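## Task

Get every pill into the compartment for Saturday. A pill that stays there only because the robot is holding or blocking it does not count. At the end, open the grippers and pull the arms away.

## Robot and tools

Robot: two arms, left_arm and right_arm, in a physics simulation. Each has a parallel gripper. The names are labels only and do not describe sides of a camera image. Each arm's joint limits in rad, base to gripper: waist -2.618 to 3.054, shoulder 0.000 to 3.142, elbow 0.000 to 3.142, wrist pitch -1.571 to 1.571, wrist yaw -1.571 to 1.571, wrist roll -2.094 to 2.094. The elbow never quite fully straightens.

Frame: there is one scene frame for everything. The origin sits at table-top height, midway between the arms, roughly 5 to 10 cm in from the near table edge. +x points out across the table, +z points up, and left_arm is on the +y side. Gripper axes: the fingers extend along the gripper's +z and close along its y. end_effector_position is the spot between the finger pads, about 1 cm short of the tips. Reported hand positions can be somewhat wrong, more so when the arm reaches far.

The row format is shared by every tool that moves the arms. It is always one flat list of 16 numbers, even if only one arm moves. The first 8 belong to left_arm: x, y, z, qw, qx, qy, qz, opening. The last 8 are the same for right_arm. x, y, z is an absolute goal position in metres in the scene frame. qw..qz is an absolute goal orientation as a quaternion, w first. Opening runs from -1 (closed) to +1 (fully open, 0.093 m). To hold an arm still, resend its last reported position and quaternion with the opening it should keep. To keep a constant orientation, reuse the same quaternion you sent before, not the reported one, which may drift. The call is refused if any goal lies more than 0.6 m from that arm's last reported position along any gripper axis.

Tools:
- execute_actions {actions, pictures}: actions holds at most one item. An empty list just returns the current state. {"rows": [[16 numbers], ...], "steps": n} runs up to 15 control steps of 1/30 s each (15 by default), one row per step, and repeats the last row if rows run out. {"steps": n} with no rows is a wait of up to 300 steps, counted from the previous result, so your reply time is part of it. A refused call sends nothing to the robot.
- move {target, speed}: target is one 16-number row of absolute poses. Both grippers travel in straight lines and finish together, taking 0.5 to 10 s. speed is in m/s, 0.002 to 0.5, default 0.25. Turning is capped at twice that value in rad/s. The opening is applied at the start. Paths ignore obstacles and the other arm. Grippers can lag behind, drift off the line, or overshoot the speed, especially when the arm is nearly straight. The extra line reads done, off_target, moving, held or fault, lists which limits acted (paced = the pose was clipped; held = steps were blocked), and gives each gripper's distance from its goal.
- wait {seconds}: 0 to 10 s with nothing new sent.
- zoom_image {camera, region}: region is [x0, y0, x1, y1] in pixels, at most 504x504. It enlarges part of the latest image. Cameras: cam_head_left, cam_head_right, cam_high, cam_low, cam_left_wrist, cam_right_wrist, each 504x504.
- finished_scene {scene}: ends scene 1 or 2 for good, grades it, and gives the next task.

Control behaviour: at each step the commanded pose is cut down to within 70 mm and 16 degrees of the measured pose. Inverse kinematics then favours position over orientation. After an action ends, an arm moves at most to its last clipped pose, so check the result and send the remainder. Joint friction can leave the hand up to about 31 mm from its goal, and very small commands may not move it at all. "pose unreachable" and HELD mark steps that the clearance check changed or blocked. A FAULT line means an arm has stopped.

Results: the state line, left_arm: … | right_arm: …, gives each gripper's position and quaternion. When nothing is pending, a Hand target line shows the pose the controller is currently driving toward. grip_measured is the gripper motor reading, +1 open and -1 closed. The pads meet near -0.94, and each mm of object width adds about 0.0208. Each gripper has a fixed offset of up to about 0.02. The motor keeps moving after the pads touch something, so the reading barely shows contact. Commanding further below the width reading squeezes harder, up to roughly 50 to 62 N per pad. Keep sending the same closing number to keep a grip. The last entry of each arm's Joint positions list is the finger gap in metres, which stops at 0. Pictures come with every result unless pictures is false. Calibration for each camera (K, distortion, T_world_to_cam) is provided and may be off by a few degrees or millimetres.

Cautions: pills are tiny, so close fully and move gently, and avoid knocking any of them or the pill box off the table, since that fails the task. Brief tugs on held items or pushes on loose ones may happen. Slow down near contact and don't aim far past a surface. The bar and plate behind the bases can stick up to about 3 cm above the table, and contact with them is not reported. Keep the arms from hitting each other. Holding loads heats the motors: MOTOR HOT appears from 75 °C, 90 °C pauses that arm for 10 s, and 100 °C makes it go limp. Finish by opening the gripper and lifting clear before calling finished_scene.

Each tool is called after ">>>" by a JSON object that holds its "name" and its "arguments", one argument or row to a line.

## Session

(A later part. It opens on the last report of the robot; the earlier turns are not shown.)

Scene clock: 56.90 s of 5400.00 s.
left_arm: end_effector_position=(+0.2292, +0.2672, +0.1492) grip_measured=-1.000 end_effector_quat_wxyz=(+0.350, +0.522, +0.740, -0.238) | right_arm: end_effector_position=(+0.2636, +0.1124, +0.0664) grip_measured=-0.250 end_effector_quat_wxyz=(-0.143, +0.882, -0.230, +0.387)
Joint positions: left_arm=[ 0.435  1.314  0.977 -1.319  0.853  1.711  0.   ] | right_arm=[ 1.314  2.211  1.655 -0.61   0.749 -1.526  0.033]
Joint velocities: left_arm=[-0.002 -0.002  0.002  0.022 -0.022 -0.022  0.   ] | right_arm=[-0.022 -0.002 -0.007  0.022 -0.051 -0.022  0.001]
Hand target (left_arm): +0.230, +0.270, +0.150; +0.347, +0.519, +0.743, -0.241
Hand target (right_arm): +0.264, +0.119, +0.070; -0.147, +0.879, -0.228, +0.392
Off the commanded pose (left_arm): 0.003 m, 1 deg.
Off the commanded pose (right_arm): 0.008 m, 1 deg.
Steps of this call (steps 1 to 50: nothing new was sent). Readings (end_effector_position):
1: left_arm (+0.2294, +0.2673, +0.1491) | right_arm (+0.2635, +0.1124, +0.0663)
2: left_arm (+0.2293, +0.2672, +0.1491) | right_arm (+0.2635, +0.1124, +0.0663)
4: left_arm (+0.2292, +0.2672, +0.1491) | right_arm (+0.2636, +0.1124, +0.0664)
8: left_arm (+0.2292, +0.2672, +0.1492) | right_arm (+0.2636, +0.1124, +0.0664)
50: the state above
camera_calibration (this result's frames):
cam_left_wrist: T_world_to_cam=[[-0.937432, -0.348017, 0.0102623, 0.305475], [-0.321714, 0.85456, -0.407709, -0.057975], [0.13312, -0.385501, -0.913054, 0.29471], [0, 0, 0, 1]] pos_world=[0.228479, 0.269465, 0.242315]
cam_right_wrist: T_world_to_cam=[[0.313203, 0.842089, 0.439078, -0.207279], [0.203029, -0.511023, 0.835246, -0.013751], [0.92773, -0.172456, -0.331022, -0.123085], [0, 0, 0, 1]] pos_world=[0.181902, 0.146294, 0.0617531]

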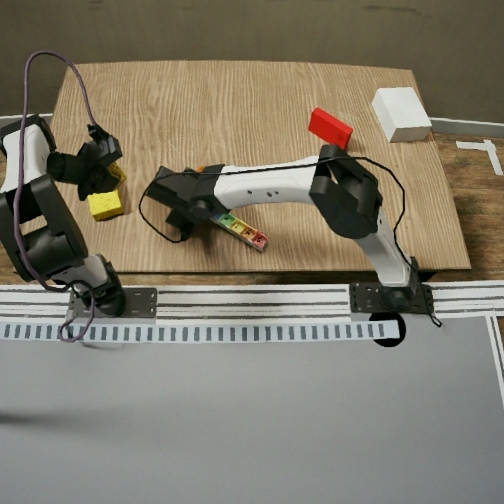

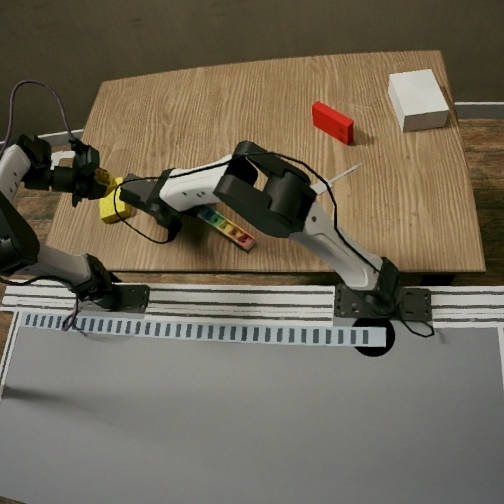

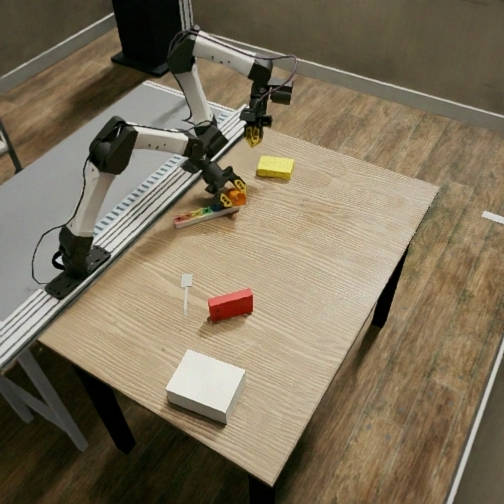

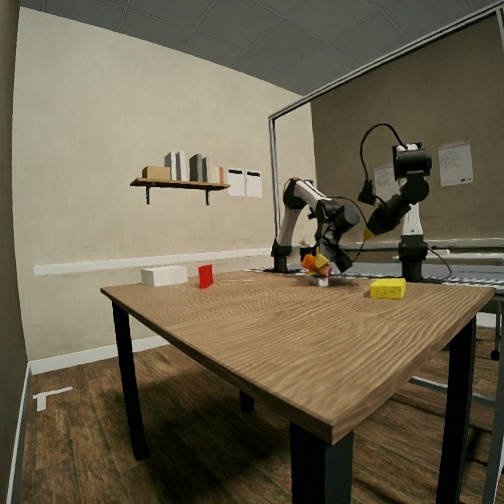

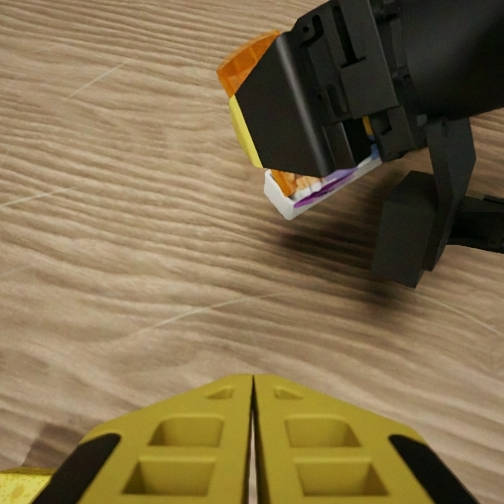

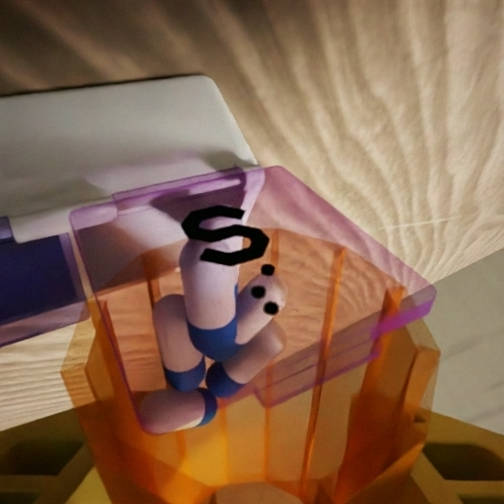

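>>> {"name": "move", "arguments": {
  "target": [0.23,0.27,0.15,0.346,0.52,0.742,-0.243,-1,0.262,0.119,0.073,0.129,-0.864,0.21,-0.435,-0.27],
  "speed": 0.015
}}

Scene clock: 62.70 s of 5400.00 s.
left_arm: end_effector_position=(+0.2287, +0.2670, +0.1492) grip_measured=-1.000 end_effector_quat_wxyz=(+0.350, +0.523, +0.740, -0.238) | right_arm: end_effector_position=(+0.2618, +0.1127, +0.0705) grip_measured=-0.249 end_effector_quat_wxyz=(-0.127, +0.868, -0.212, +0.430)
Joint positions: left_arm=[ 0.435  1.314  0.977 -1.321  0.853  1.714  0.   ] | right_arm=[ 1.342  2.234  1.669 -0.617  0.85  -1.547  0.033]
Joint velocities: left_arm=[ 0.002  0.002  0.007  0.007 -0.022 -0.081  0.   ] | right_arm=[ 0.002  0.002 -0.002  0.051 -0.081  0.051 -0.001]
Hand target (left_arm): +0.230, +0.270, +0.150; +0.346, +0.520, +0.742, -0.243
Hand target (right_arm): +0.262, +0.119, +0.073; -0.130, +0.865, -0.210, +0.436
Off the commanded pose (left_arm): 0.003 m, 1 deg.
Off the commanded pose (right_arm): 0.007 m, 1 deg.
move: done
camera_calibration (this result's frames):
cam_left_wrist: T_world_to_cam=[[-0.938126, -0.346133, 0.0105821, 0.304593], [-0.320091, 0.855074, -0.407908, -0.0583998], [0.132142, -0.386057, -0.912962, 0.29509], [0, 0, 0, 1]] pos_world=[0.228059, 0.269287, 0.242361]
cam_right_wrist: T_world_to_cam=[[0.276519, 0.866857, 0.414845, -0.200292], [0.129983, -0.461446, 0.877594, -0.00603531], [0.952177, -0.188749, -0.240275, -0.131004], [0, 0, 0, 1]] pos_world=[0.180908, 0.146113, 0.0569096]

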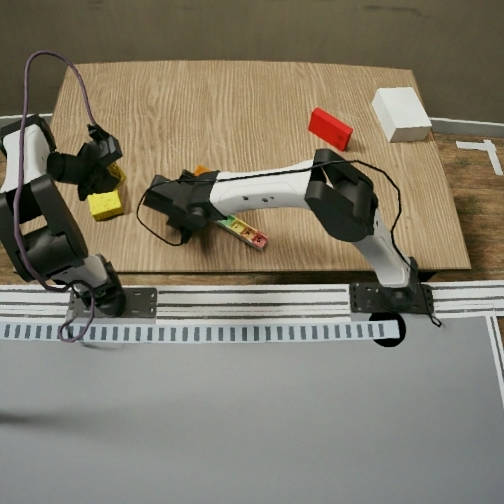

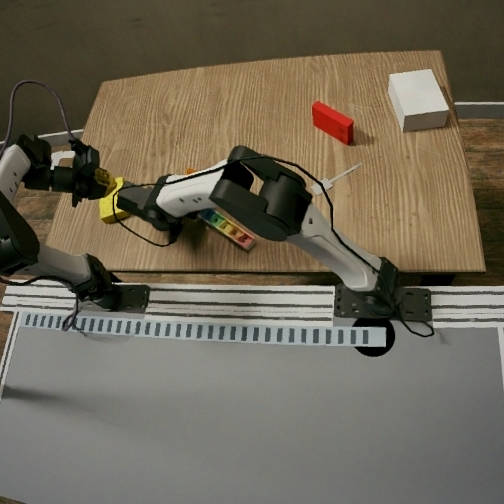

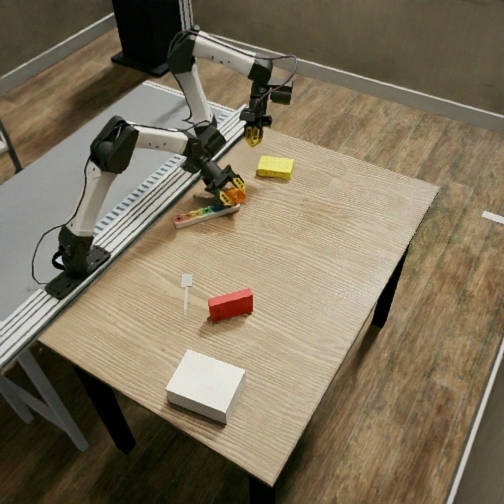

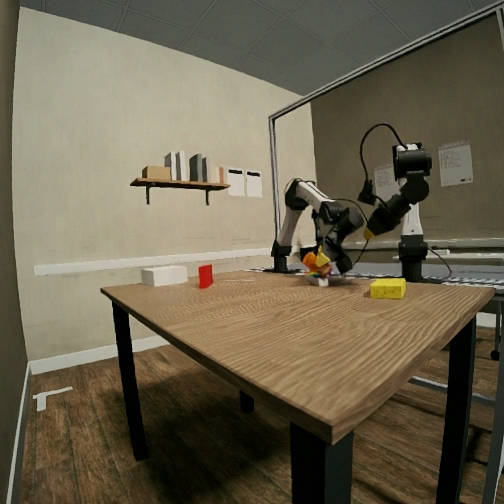

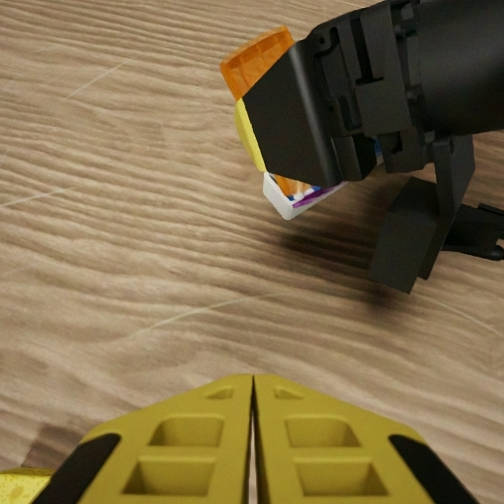

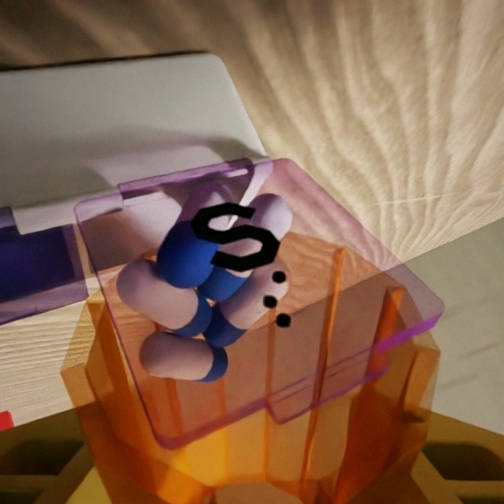

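>>> {"name": "move", "arguments": {
  "target": [0.23,0.27,0.15,0.346,0.52,0.742,-0.243,-1,0.262,0.118,0.076,0.112,-0.849,0.191,-0.478,-0.27],
  "speed": 0.015
}}

>>> {"name": "zoom_image", "arguments": {
  "camera": "cam_low",
  "region": [290,240,350,295]
}}

Scene clock: 67.27 s of 5400.00 s.
left_arm: end_effector_position=(+0.2287, +0.2670, +0.1492) grip_measured=-1.000 end_effector_quat_wxyz=(+0.350, +0.523, +0.740, -0.238) | right_arm: end_effector_position=(+0.2615, +0.1099, +0.0749) grip_measured=-0.249 end_effector_quat_wxyz=(-0.107, +0.853, -0.192, +0.473)
Joint positions: left_arm=[ 0.435  1.314  0.977 -1.321  0.853  1.714  0.   ] | right_arm=[ 1.362  2.25   1.669 -0.617  0.947 -1.581  0.033]
Joint velocities: left_arm=[-0.017 -0.002 -0.012 -0.007 -0.007 -0.037  0.   ] | right_arm=[-0.007 -0.007 -0.007 -0.037  0.051  0.007 -0.001]
Hand target (left_arm): +0.230, +0.270, +0.150; +0.346, +0.520, +0.742, -0.243
Hand target (right_arm): +0.262, +0.118, +0.076; -0.113, +0.850, -0.191, +0.478
Off the commanded pose (left_arm): 0.003 m, 1 deg.
Off the commanded pose (right_arm): 0.008 m, 1 deg.
move: done
camera_calibration (this result's frames):
cam_left_wrist: T_world_to_cam=[[-0.938126, -0.346133, 0.0105821, 0.304593], [-0.320091, 0.855074, -0.407908, -0.0583998], [0.132142, -0.386057, -0.912962, 0.29509], [0, 0, 0, 1]] pos_world=[0.228059, 0.269287, 0.242361]
cam_right_wrist: T_world_to_cam=[[0.24171, 0.893785, 0.377791, -0.190675], [0.0558652, -0.401507, 0.914151, -0.00108081], [0.968739, -0.199854, -0.14698, -0.14027], [0, 0, 0, 1]] pos_world=[0.182034, 0.141955, 0.0524063]

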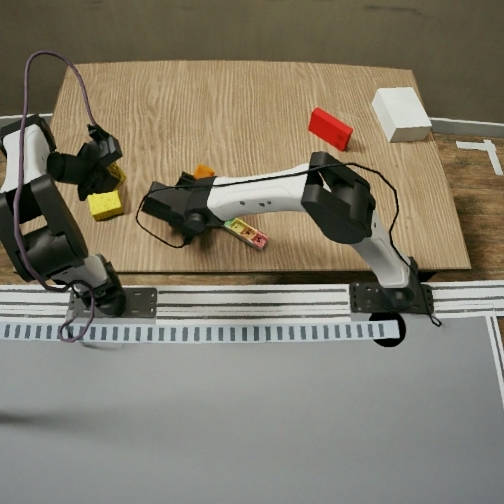

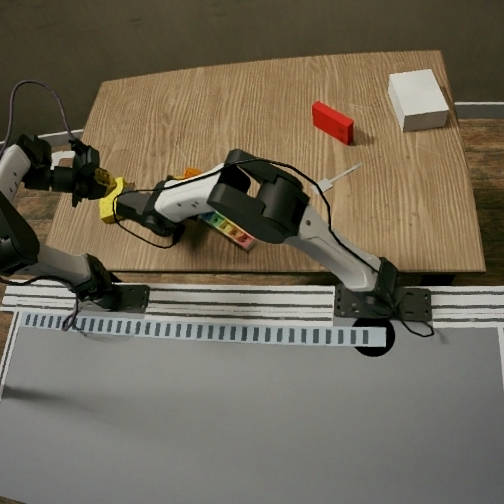

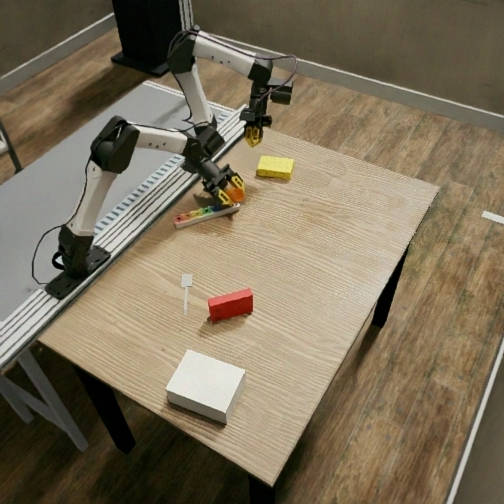

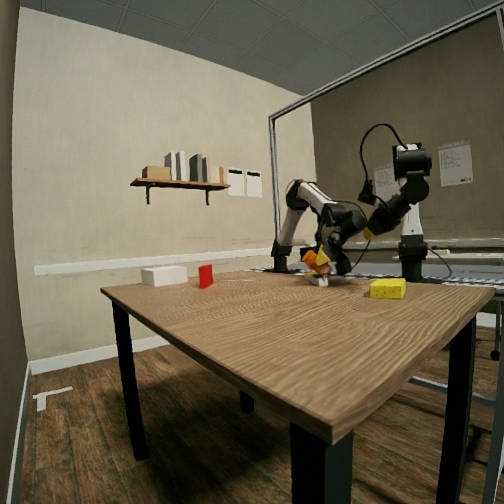

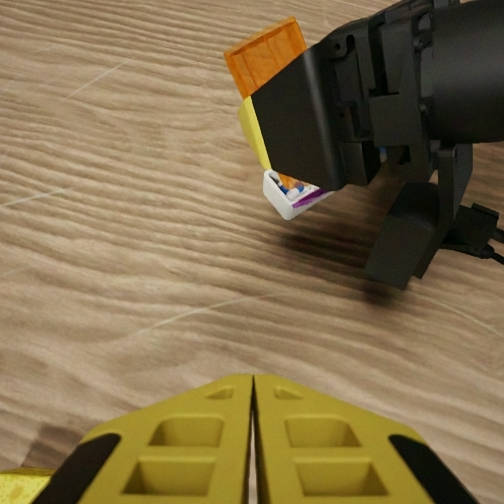

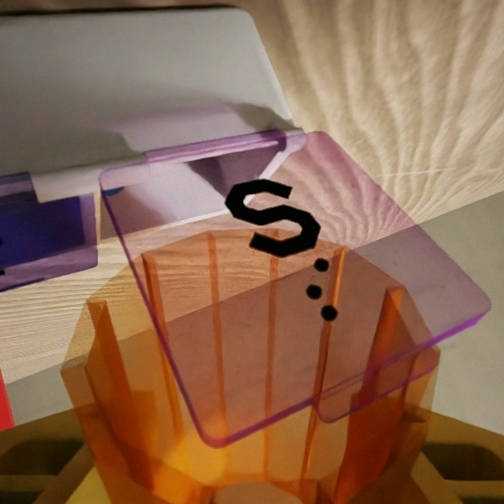

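Region (290, 240, 350, 295) of cam_low's 504x504 image, scaled by 8.400, with more detail than that image has; it fills the top 462 rows of this view, and the rest is white.

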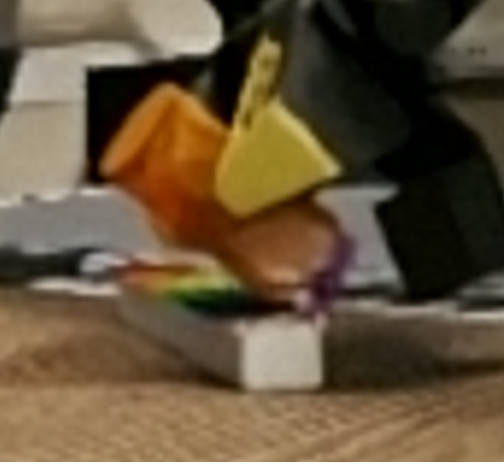

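All in. Untilt, lift, return the bottle.

>>> {"name": "move", "arguments": {
  "target": [0.23,0.27,0.15,0.346,0.52,0.742,-0.243,-1,0.27,0.1,0.12,0.233,-0.909,0.32,-0.117,-0.27],
  "speed": 0.2
}}

>>> {"name": "move", "arguments": {
  "target": [0.23,0.27,0.15,0.346,0.52,0.742,-0.243,-1,0.46,0.04,0.08,0.594,-0.293,0.708,0.246,-0.27]
}}

>>> {"name": "move", "arguments": {
  "target": [0.23,0.27,0.15,0.346,0.52,0.742,-0.243,-1,0.46,0.04,0.05,0.594,-0.293,0.708,0.246,-0.27],
  "speed": 0.04
}}

Scene clock: 70.30 s of 5400.00 s.
left_arm: end_effector_position=(+0.2287, +0.2670, +0.1492) grip_measured=-1.000 end_effector_quat_wxyz=(+0.350, +0.523, +0.740, -0.238) | right_arm: end_effector_position=(+0.2641, +0.0942, +0.0983) grip_measured=-0.250 end_effector_quat_wxyz=(-0.206, +0.918, -0.318, +0.116)
Joint positions: left_arm=[ 0.435  1.314  0.977 -1.321  0.853  1.714  0.   ] | right_arm=[ 1.115  2.042  1.669 -0.756  0.143 -1.438  0.033]
Joint velocities: left_arm=[-0.017  0.017 -0.007 -0.037  0.007 -0.007  0.   ] | right_arm=[-0.012 -0.002  0.002 -0.051  0.066 -0.007  0.001]
Hand target (left_arm): +0.230, +0.270, +0.150; +0.346, +0.520, +0.742, -0.243
Hand target (right_arm): +0.268, +0.099, +0.119; -0.230, +0.911, -0.322, +0.116
Off the commanded pose (left_arm): 0.003 m, 1 deg.
Off the commanded pose (right_arm): 0.023 m, 3 deg.
move: off_target (right_arm)
camera_calibration (this result's frames):
cam_left_wrist: T_world_to_cam=[[-0.938213, -0.345904, 0.0102895, 0.304595], [-0.31977, 0.855194, -0.407909, -0.0585053], [0.132298, -0.385996, -0.912965, 0.295039], [0, 0, 0, 1]] pos_world=[0.228034, 0.269278, 0.242361]
cam_right_wrist: T_world_to_cam=[[0.554992, 0.700655, 0.448404, -0.257581], [0.533168, -0.713376, 0.454782, -0.0805235], [0.638526, -0.0133255, -0.769485, -0.0116362], [0, 0, 0, 1]] pos_world=[0.193318, 0.122877, 0.143167]

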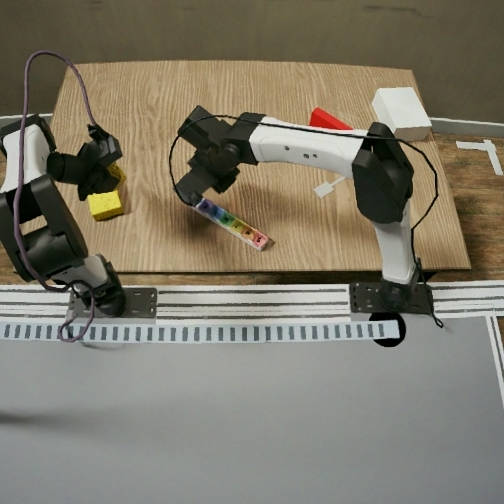

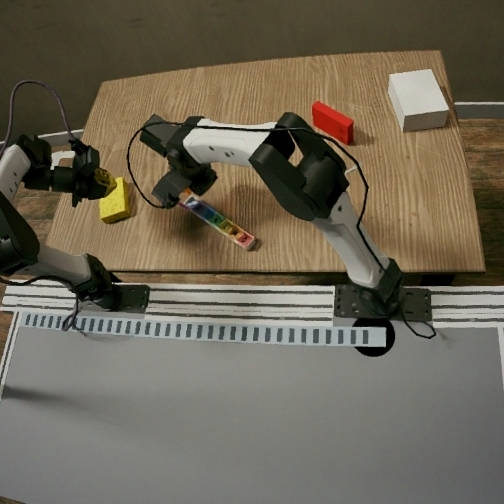

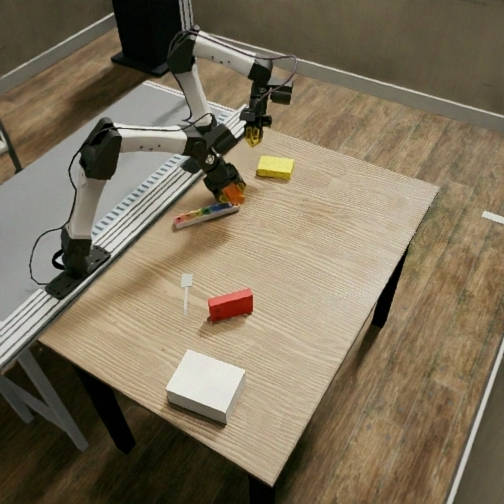

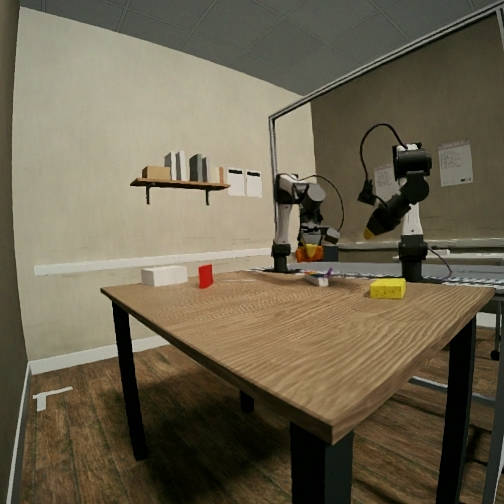

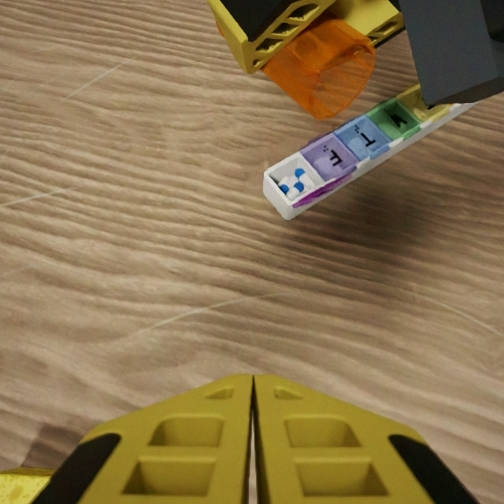

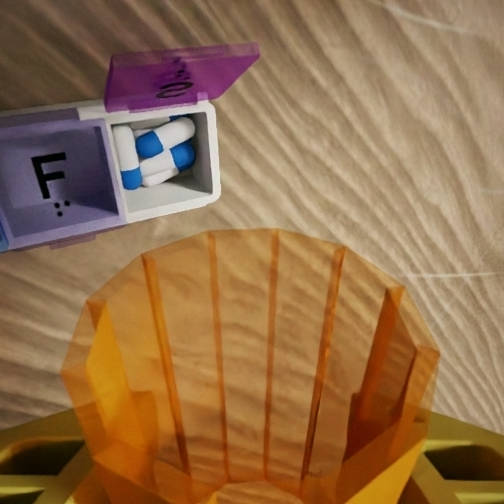

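Scene clock: 74.70 s of 5400.00 s.
left_arm: end_effector_position=(+0.2287, +0.2670, +0.1492) grip_measured=-1.000 end_effector_quat_wxyz=(+0.350, +0.523, +0.740, -0.238) | right_arm: end_effector_position=(+0.4552, +0.0481, +0.0769) grip_measured=-0.250 end_effector_quat_wxyz=(+0.583, -0.303, +0.710, +0.253)
Joint positions: left_arm=[ 0.435  1.314  0.977 -1.321  0.853  1.714  0.   ] | right_arm=[ 0.695  2.26   1.143  0.907 -0.165 -0.02   0.033]
Joint velocities: left_arm=[ 0.002 -0.027 -0.007 -0.051 -0.007 -0.022  0.   ] | right_arm=[ 0.007  0.017 -0.012  0.051 -0.037 -0.037  0.   ]
Hand target (left_arm): +0.230, +0.270, +0.150; +0.346, +0.520, +0.742, -0.243
Hand target (right_arm): +0.462, +0.046, +0.079; +0.591, -0.294, +0.707, +0.252
Off the commanded pose (left_arm): 0.003 m, 1 deg.
Off the commanded pose (right_arm): 0.010 m, 2 deg.
move: done
camera_calibration (this result's frames):
cam_left_wrist: T_world_to_cam=[[-0.938213, -0.345904, 0.0102895, 0.304595], [-0.31977, 0.855194, -0.407909, -0.0585053], [0.132298, -0.385996, -0.912965, 0.295039], [0, 0, 0, 1]] pos_world=[0.228034, 0.269278, 0.242361]
cam_right_wrist: T_world_to_cam=[[0.726449, -0.686637, -0.0282952, -0.296382], [-0.430042, -0.42209, -0.798063, 0.315266], [0.536037, 0.59192, -0.60191, -0.146085], [0, 0, 0, 1]] pos_world=[0.429191, 0.0160347, 0.155286]

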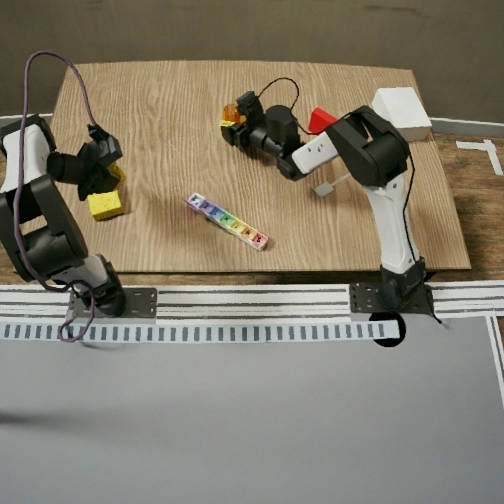

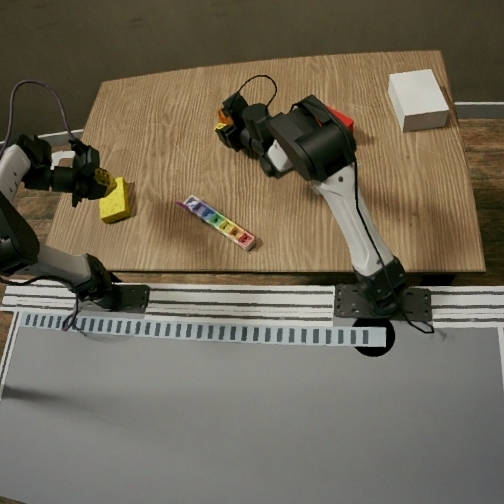

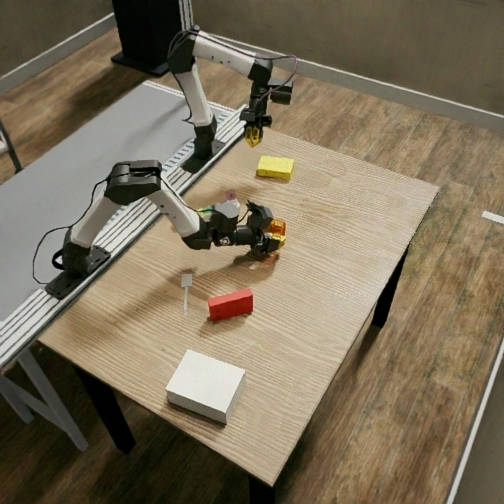

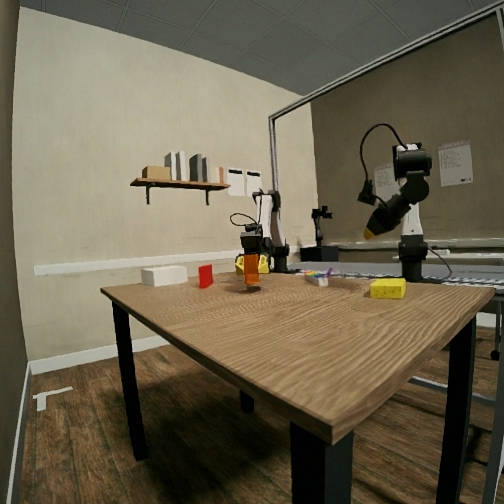

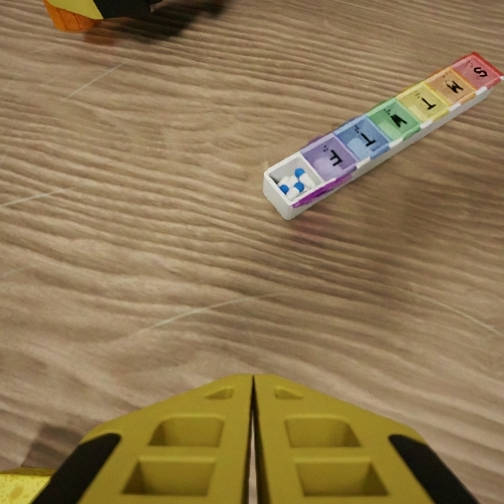

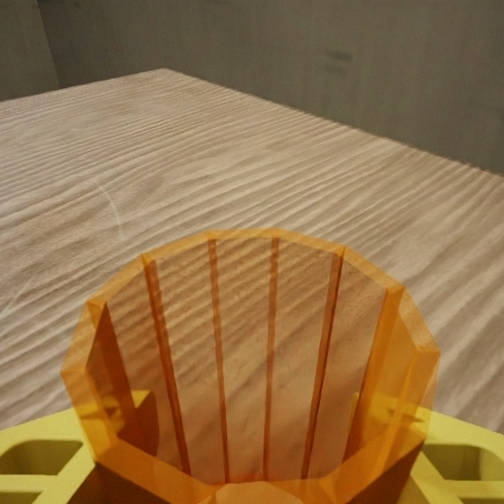

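Scene clock: 75.67 s of 5400.00 s.
left_arm: end_effector_position=(+0.2287, +0.2670, +0.1492) grip_measured=-1.000 end_effector_quat_wxyz=(+0.350, +0.523, +0.740, -0.238) | right_arm: end_effector_position=(+0.4568, +0.0477, +0.0551) grip_measured=-0.250 end_effector_quat_wxyz=(+0.590, -0.300, +0.706, +0.252)
Joint positions: left_arm=[ 0.435  1.314  0.977 -1.321  0.853  1.714  0.   ] | right_arm=[ 0.695  2.338  1.143  1.001 -0.158 -0.02   0.033]
Joint velocities: left_arm=[-0.032 -0.017 -0.002  0.007  0.037 -0.007  0.   ] | right_arm=[-0.002  0.017 -0.012  0.125 -0.037 -0.022 -0.001]
Hand target (left_arm): +0.230, +0.270, +0.150; +0.346, +0.520, +0.742, -0.243
Hand target (right_arm): +0.460, +0.040, +0.050; +0.594, -0.293, +0.708, +0.246
Off the commanded pose (left_arm): 0.003 m, 1 deg.
Off the commanded pose (right_arm): 0.010 m, 1 deg.
move: done
camera_calibration (this result's frames):
cam_left_wrist: T_world_to_cam=[[-0.938213, -0.345904, 0.0102895, 0.304595], [-0.31977, 0.855194, -0.407909, -0.0585053], [0.132298, -0.385996, -0.912965, 0.295039], [0, 0, 0, 1]] pos_world=[0.228034, 0.269278, 0.242361]
cam_right_wrist: T_world_to_cam=[[0.72225, -0.691203, -0.0243522, -0.296541], [-0.421645, -0.412128, -0.807692, 0.294647], [0.548243, 0.593623, -0.589102, -0.166204], [0, 0, 0, 1]] pos_world=[0.429534, 0.0151253, 0.132852]

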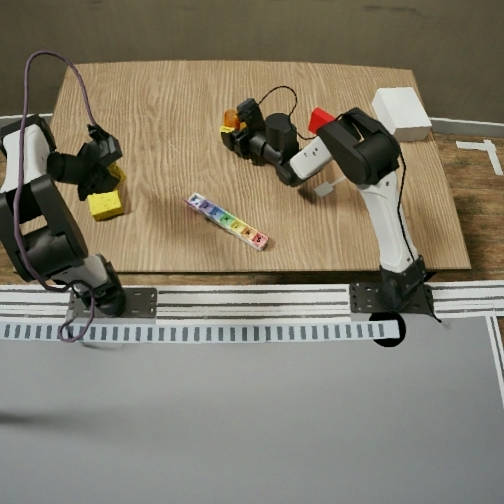

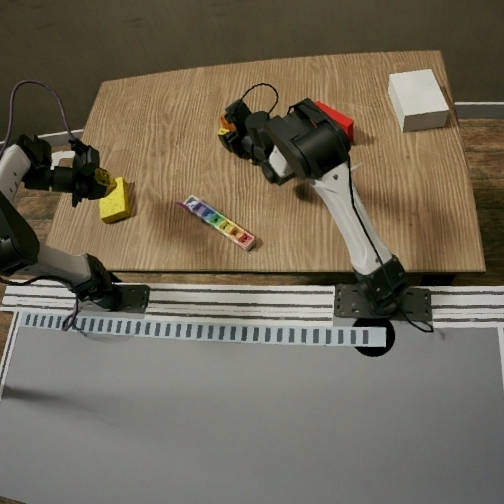

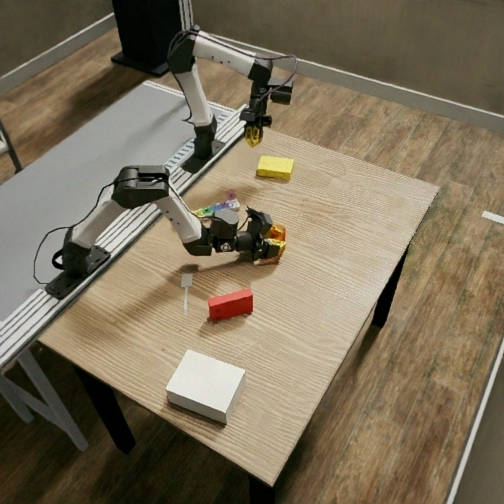

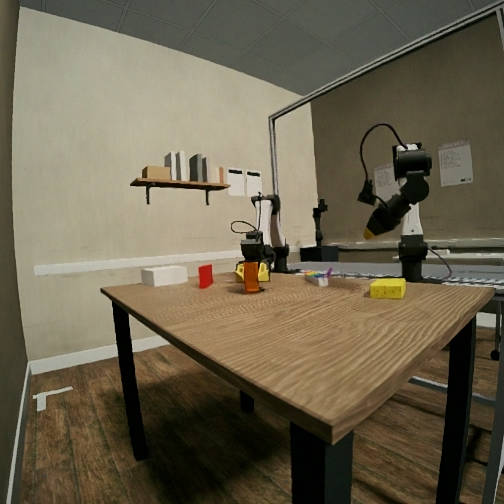

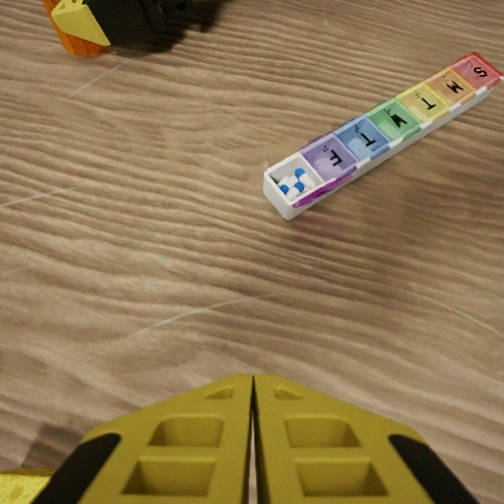

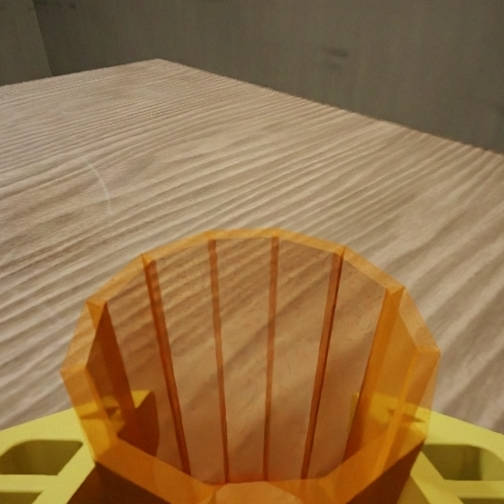

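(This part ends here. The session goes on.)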